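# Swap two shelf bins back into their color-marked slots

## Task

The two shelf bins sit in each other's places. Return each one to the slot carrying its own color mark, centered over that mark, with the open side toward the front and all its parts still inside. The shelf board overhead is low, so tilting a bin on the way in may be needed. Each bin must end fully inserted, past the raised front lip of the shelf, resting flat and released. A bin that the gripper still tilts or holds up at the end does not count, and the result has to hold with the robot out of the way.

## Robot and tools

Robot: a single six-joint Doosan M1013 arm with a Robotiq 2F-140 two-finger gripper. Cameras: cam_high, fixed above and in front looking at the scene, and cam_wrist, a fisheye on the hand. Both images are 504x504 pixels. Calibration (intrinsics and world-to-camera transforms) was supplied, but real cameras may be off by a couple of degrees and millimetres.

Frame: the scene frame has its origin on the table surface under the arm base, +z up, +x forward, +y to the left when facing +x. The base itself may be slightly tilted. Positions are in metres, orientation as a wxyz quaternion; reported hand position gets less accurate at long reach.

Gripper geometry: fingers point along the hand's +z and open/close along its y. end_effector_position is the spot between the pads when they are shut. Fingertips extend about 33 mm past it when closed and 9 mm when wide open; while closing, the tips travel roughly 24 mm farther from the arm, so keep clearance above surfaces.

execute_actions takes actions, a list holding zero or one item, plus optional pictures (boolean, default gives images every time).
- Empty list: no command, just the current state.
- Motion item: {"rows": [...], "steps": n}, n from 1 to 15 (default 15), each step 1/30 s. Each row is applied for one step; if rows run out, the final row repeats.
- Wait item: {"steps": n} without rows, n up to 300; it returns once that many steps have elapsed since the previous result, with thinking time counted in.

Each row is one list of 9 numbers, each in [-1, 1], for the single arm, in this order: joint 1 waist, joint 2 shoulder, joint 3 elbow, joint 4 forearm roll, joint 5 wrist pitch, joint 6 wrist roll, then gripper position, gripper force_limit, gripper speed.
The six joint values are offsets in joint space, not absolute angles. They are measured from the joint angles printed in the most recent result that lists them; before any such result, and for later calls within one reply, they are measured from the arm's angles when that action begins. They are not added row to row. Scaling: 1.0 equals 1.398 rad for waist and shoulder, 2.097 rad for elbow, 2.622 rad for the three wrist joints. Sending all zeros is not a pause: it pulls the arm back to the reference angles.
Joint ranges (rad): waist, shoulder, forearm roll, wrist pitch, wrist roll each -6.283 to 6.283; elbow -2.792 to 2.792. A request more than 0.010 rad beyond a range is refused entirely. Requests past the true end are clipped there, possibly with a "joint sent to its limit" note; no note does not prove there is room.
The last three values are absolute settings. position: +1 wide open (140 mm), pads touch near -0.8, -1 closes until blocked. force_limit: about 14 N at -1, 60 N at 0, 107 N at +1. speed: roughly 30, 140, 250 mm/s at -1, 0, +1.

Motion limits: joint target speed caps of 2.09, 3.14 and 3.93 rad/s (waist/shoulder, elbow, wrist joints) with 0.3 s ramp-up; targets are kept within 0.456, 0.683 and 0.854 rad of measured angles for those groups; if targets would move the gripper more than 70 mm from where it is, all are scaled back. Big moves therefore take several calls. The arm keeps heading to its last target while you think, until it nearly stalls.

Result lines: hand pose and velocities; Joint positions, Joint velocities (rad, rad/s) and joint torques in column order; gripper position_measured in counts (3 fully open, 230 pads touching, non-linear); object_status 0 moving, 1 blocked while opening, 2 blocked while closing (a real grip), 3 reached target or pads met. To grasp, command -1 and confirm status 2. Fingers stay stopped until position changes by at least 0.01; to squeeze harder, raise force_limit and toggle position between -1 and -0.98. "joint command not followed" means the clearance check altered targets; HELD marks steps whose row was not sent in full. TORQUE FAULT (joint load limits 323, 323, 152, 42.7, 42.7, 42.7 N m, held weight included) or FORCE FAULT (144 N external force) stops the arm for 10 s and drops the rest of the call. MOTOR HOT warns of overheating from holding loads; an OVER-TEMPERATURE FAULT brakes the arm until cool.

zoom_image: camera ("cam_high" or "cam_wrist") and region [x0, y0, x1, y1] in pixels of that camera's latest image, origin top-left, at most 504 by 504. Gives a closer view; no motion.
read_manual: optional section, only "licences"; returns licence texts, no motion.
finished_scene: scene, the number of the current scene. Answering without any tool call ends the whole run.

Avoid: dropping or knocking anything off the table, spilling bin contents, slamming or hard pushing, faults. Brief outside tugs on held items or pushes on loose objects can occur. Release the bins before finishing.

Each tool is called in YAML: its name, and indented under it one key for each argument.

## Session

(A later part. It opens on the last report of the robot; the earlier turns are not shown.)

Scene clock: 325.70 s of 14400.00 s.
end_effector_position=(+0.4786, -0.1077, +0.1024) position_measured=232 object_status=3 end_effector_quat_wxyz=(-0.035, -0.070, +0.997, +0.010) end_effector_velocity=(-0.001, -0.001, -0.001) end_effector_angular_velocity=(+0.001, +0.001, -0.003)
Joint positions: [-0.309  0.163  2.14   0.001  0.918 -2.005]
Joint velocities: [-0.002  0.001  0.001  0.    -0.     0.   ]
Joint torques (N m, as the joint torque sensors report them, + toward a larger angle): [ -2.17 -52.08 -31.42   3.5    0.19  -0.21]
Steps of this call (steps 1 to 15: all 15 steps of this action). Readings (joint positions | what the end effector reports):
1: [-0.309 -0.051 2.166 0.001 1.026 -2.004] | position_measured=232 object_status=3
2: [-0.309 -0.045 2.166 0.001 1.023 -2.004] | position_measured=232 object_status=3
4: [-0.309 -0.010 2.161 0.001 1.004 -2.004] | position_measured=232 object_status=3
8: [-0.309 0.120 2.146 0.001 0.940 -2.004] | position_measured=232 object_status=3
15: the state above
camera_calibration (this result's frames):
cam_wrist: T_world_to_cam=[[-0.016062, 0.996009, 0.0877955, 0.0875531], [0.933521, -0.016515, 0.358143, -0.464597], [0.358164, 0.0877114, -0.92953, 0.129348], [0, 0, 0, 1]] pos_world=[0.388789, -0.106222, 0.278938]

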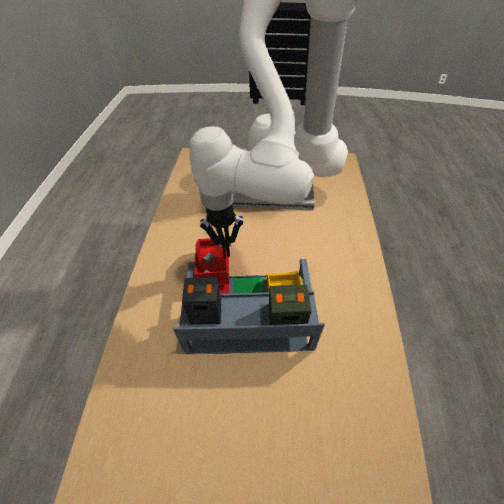

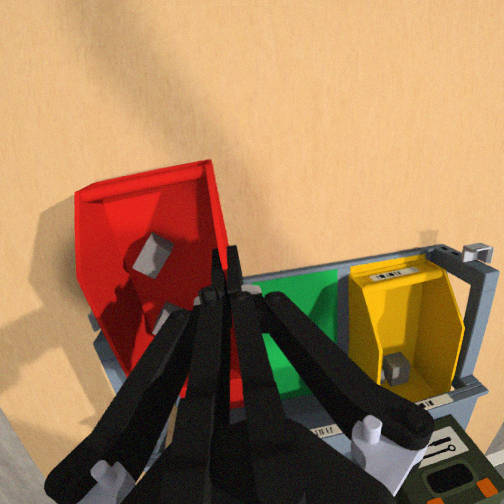

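execute_actions:
  actions:
    - {"rows": [[0.0059, 0.0117, -0.0096, 0, 0.0014, 0.0031, -1, 0.8, 0],[0.0117, 0.0235, -0.0191, 0, 0.0028, 0.0062, -1, 0.8, 0],[0.0176, 0.0352, -0.0287, 0, 0.0042, 0.0094, -1, 0.8, 0],[0.0234, 0.047, -0.0382, 0, 0.0056, 0.0125, -1, 0.8, 0],[0.0293, 0.0587, -0.0478, 0, 0.007, 0.0156, -1, 0.8, 0],[0.0351, 0.0705, -0.0573, 0, 0.0084, 0.0187, -1, 0.8, 0],[0.041, 0.0822, -0.0669, 0, 0.0097, 0.0218, -1, 0.8, 0],[0.0468, 0.0939, -0.0764, 0, 0.0111, 0.0249, -1, 0.8, 0],[0.0527, 0.1057, -0.086, 0, 0.0125, 0.0281, -1, 0.8, 0],[0.0585, 0.1174, -0.0955, 0, 0.0139, 0.0312, -1, 0.8, 0],[0.0644, 0.1292, -0.1051, 0, 0.0153, 0.0343, -1, 0.8, 0],[0.0702, 0.1409, -0.1146, 0, 0.0167, 0.0374, -1, 0.8, 0]], "steps": 15}
  pictures: false

execute_actions:
  actions:
    - {"steps": 5}

Scene clock: 333.60 s of 14400.00 s.
end_effector_position=(+0.6176, -0.0863, +0.0897) position_measured=232 object_status=3 end_effector_quat_wxyz=(-0.036, -0.070, +0.997, +0.006) end_effector_velocity=(+0.024, +0.009, -0.009) end_effector_angular_velocity=(+0.001, +0.013, +0.001)
Joint positions: [-0.211  0.36   1.901  0.001  0.961 -1.907]
Joint velocities: [ 0.021  0.044 -0.046  0.     0.014  0.02 ]
Joint torques (N m, as the joint torque sensors report them, + toward a larger angle): [  -4.84 -108.33  -21.78    1.85    1.57    0.01]
Steps of this call (steps 1 to 15: the robot went on to your last target; steps 16 to 90: nothing new was sent; then 4.40 s passed at rest; steps 91 to 105: all 15 steps of this action). Readings (joint positions | what the end effector reports):
91: [-0.309 0.164 2.140 0.001 0.918 -2.005] | position_measured=232 object_status=3
92: [-0.306 0.170 2.132 0.001 0.919 -2.002] | position_measured=232 object_status=3
94: [-0.292 0.199 2.097 0.001 0.925 -1.987] | position_measured=232 object_status=3
98: [-0.259 0.263 2.019 0.001 0.940 -1.955] | position_measured=232 object_status=3
105: the state above

Scene clock: 333.77 s of 14400.00 s.
end_effector_position=(+0.6178, -0.0862, +0.0897) position_measured=232 object_status=3 end_effector_quat_wxyz=(-0.036, -0.070, +0.997, +0.006) end_effector_velocity=(+0.000, +0.000, +0.001) end_effector_angular_velocity=(+0.001, -0.000, -0.000)
Joint positions: [-0.211  0.36   1.9    0.001  0.962 -1.907]
Joint velocities: [-0.    -0.001 -0.     0.001  0.001 -0.   ]
Joint torques (N m, as the joint torque sensors report them, + toward a larger angle): [ -2.21 -73.57 -32.14   3.26   0.07  -0.24]
Steps of this call (steps 1 to 5: the robot went on to your last target). Readings (joint positions | what the end effector reports):
1: [-0.211 0.360 1.900 0.001 0.961 -1.907] | position_measured=232 object_status=3
2: [-0.211 0.360 1.900 0.001 0.962 -1.907] | position_measured=232 object_status=3
4: [-0.211 0.360 1.900 0.001 0.962 -1.907] | position_measured=232 object_status=3
5: the state above
camera_calibration (this result's frames):
cam_wrist: T_world_to_cam=[[-0.0162486, 0.996627, 0.080444, 0.0702771], [0.934448, -0.0134876, 0.355844, -0.589774], [0.355729, 0.0809527, -0.931077, 0.0669245], [0, 0, 0, 1]] pos_world=[0.528448, -0.0834124, 0.266526]

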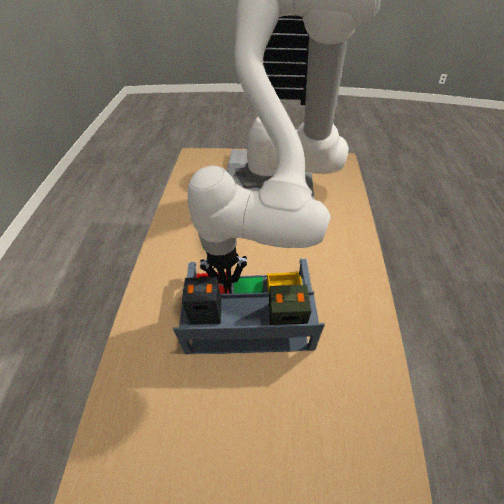

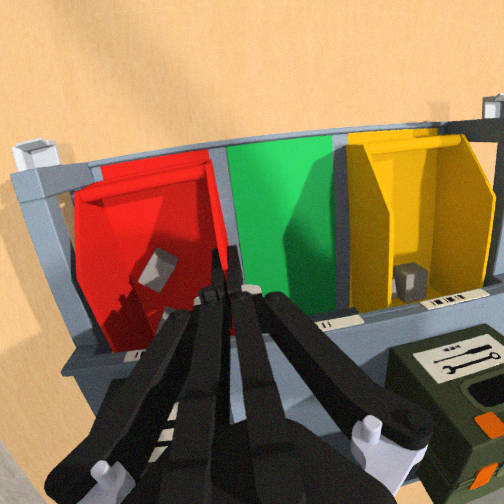

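execute_actions:
  actions:
    - {"rows": [[0, -0.006, 0.009, 0, -0.014, 0, -1, 0.8, 0],[0, -0.006, 0.009, 0, -0.014, 0, -1, 0.8, 0],[0, -0.012, 0.018, 0, -0.028, 0, -1, 0.8, 0],[0, -0.012, 0.018, 0, -0.028, 0, -1, 0.8, 0],[0, -0.0185, 0.0272, 0, -0.0426, 0, -1, 0.8, 0]], "steps": 12}
  pictures: false

execute_actions:
  actions:
    - {"rows": [[0, 0, 0, 0, 0, 0, -0.25, 0.8, 0.5]], "steps": 10}
  pictures: false

execute_actions:
  actions:
    - {"rows": [[0, -0.1, -0.02, 0, 0.07, 0, -0.25, 0.8, 0.5]], "steps": 15}

Scene clock: 340.73 s of 14400.00 s.
end_effector_position=(+0.6181, -0.0863, +0.0808) position_measured=232 object_status=3 end_effector_quat_wxyz=(+0.003, -0.070, +0.998, -0.004) end_effector_velocity=(+0.000, +0.000, +0.000) end_effector_angular_velocity=(-0.001, -0.002, +0.001)
Joint positions: [-0.211  0.334  1.957  0.001  0.85  -1.907]
Joint velocities: [ 0.001 -0.001  0.001 -0.001 -0.002  0.   ]
Joint torques (N m, as the joint torque sensors report them, + toward a larger angle): [ -2.01 -74.22 -41.83   2.88  -5.04  -1.  ]
Steps of this call (steps 1 to 15: the robot went on to your last target; steps 16 to 90: nothing new was sent; then 3.57 s passed at rest; steps 91 to 102: all 12 steps of this action). Readings (joint positions | what the end effector reports):
91: [-0.211 0.360 1.901 0.001 0.960 -1.907] | position_measured=232 object_status=3
92: [-0.211 0.357 1.906 0.001 0.948 -1.907] | position_measured=232 object_status=3
94: [-0.211 0.348 1.927 0.001 0.908 -1.907] | position_measured=232 object_status=3
98: [-0.211 0.335 1.957 0.001 0.851 -1.907] | position_measured=232 object_status=3
102: the state above

Scene clock: 341.07 s of 14400.00 s.
end_effector_position=(+0.6182, -0.0864, +0.0809) position_measured=160 object_status=0 end_effector_quat_wxyz=(+0.003, -0.070, +0.998, -0.004) end_effector_velocity=(-0.001, -0.000, +0.001) end_effector_angular_velocity=(-0.000, +0.000, -0.001)
Joint positions: [-0.211  0.334  1.957  0.001  0.85  -1.907]
Joint velocities: [-0.001 -0.002  0.001 -0.     0.002  0.001]
Joint torques (N m, as the joint torque sensors report them, + toward a larger angle): [ -2.2  -67.54 -29.82   3.51  -0.07  -0.17]
Steps of this call (steps 1 to 10: all 10 steps of this action). Readings (joint positions | what the end effector reports):
1: [-0.211 0.334 1.957 0.001 0.850 -1.907] | position_measured=232 object_status=0
2: [-0.211 0.334 1.957 0.001 0.850 -1.907] | position_measured=230 object_status=0
4: [-0.211 0.334 1.957 0.001 0.849 -1.907] | position_measured=203 object_status=0
8: [-0.211 0.334 1.957 0.001 0.850 -1.907] | position_measured=162 object_status=0
10: the state above

Scene clock: 341.57 s of 14400.00 s.
end_effector_position=(+0.5937, -0.0807, +0.1854) position_measured=160 object_status=3 end_effector_quat_wxyz=(+0.002, -0.070, +0.998, -0.004) end_effector_velocity=(-0.001, +0.000, +0.000) end_effector_angular_velocity=(-0.000, -0.000, +0.000)
Joint positions: [-0.211  0.195  1.915  0.001  1.033 -1.907]
Joint velocities: [ 0.    -0.001  0.001 -0.    -0.     0.   ]
Joint torques (N m, as the joint torque sensors report them, + toward a larger angle): [ -2.7  -58.86 -34.56   4.08  -0.19  -0.16]
Steps of this call (steps 1 to 15: all 15 steps of this action). Readings (joint positions | what the end effector reports):
1: [-0.211 0.334 1.957 0.001 0.851 -1.907] | position_measured=160 object_status=0
2: [-0.211 0.328 1.956 0.001 0.860 -1.907] | position_measured=160 object_status=0
4: [-0.211 0.293 1.945 0.001 0.906 -1.907] | position_measured=160 object_status=3
8: [-0.211 0.203 1.917 0.001 1.021 -1.907] | position_measured=160 object_status=3
15: the state above
camera_calibration (this result's frames):
cam_wrist: T_world_to_cam=[[-0.0224008, 0.997716, 0.0637293, 0.0635629], [0.904128, -0.00698814, 0.427204, -0.595937], [0.426674, 0.0671892, -0.901906, 0.115445], [0, 0, 0, 1]] pos_world=[0.49097, -0.0753389, 0.354657]

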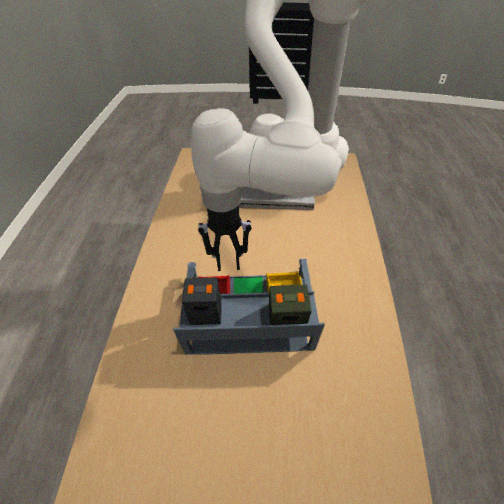

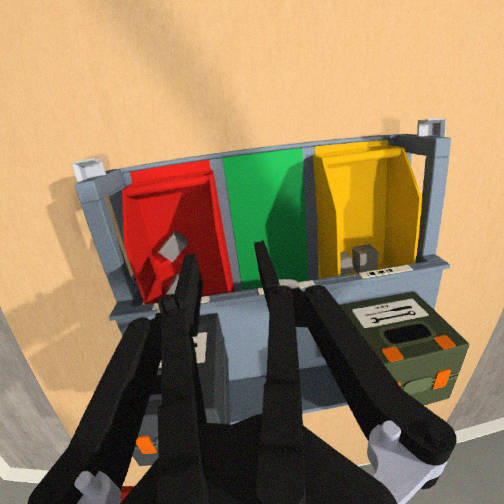

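finished_scene:
  scene: 1

The scene is finished: the task was done.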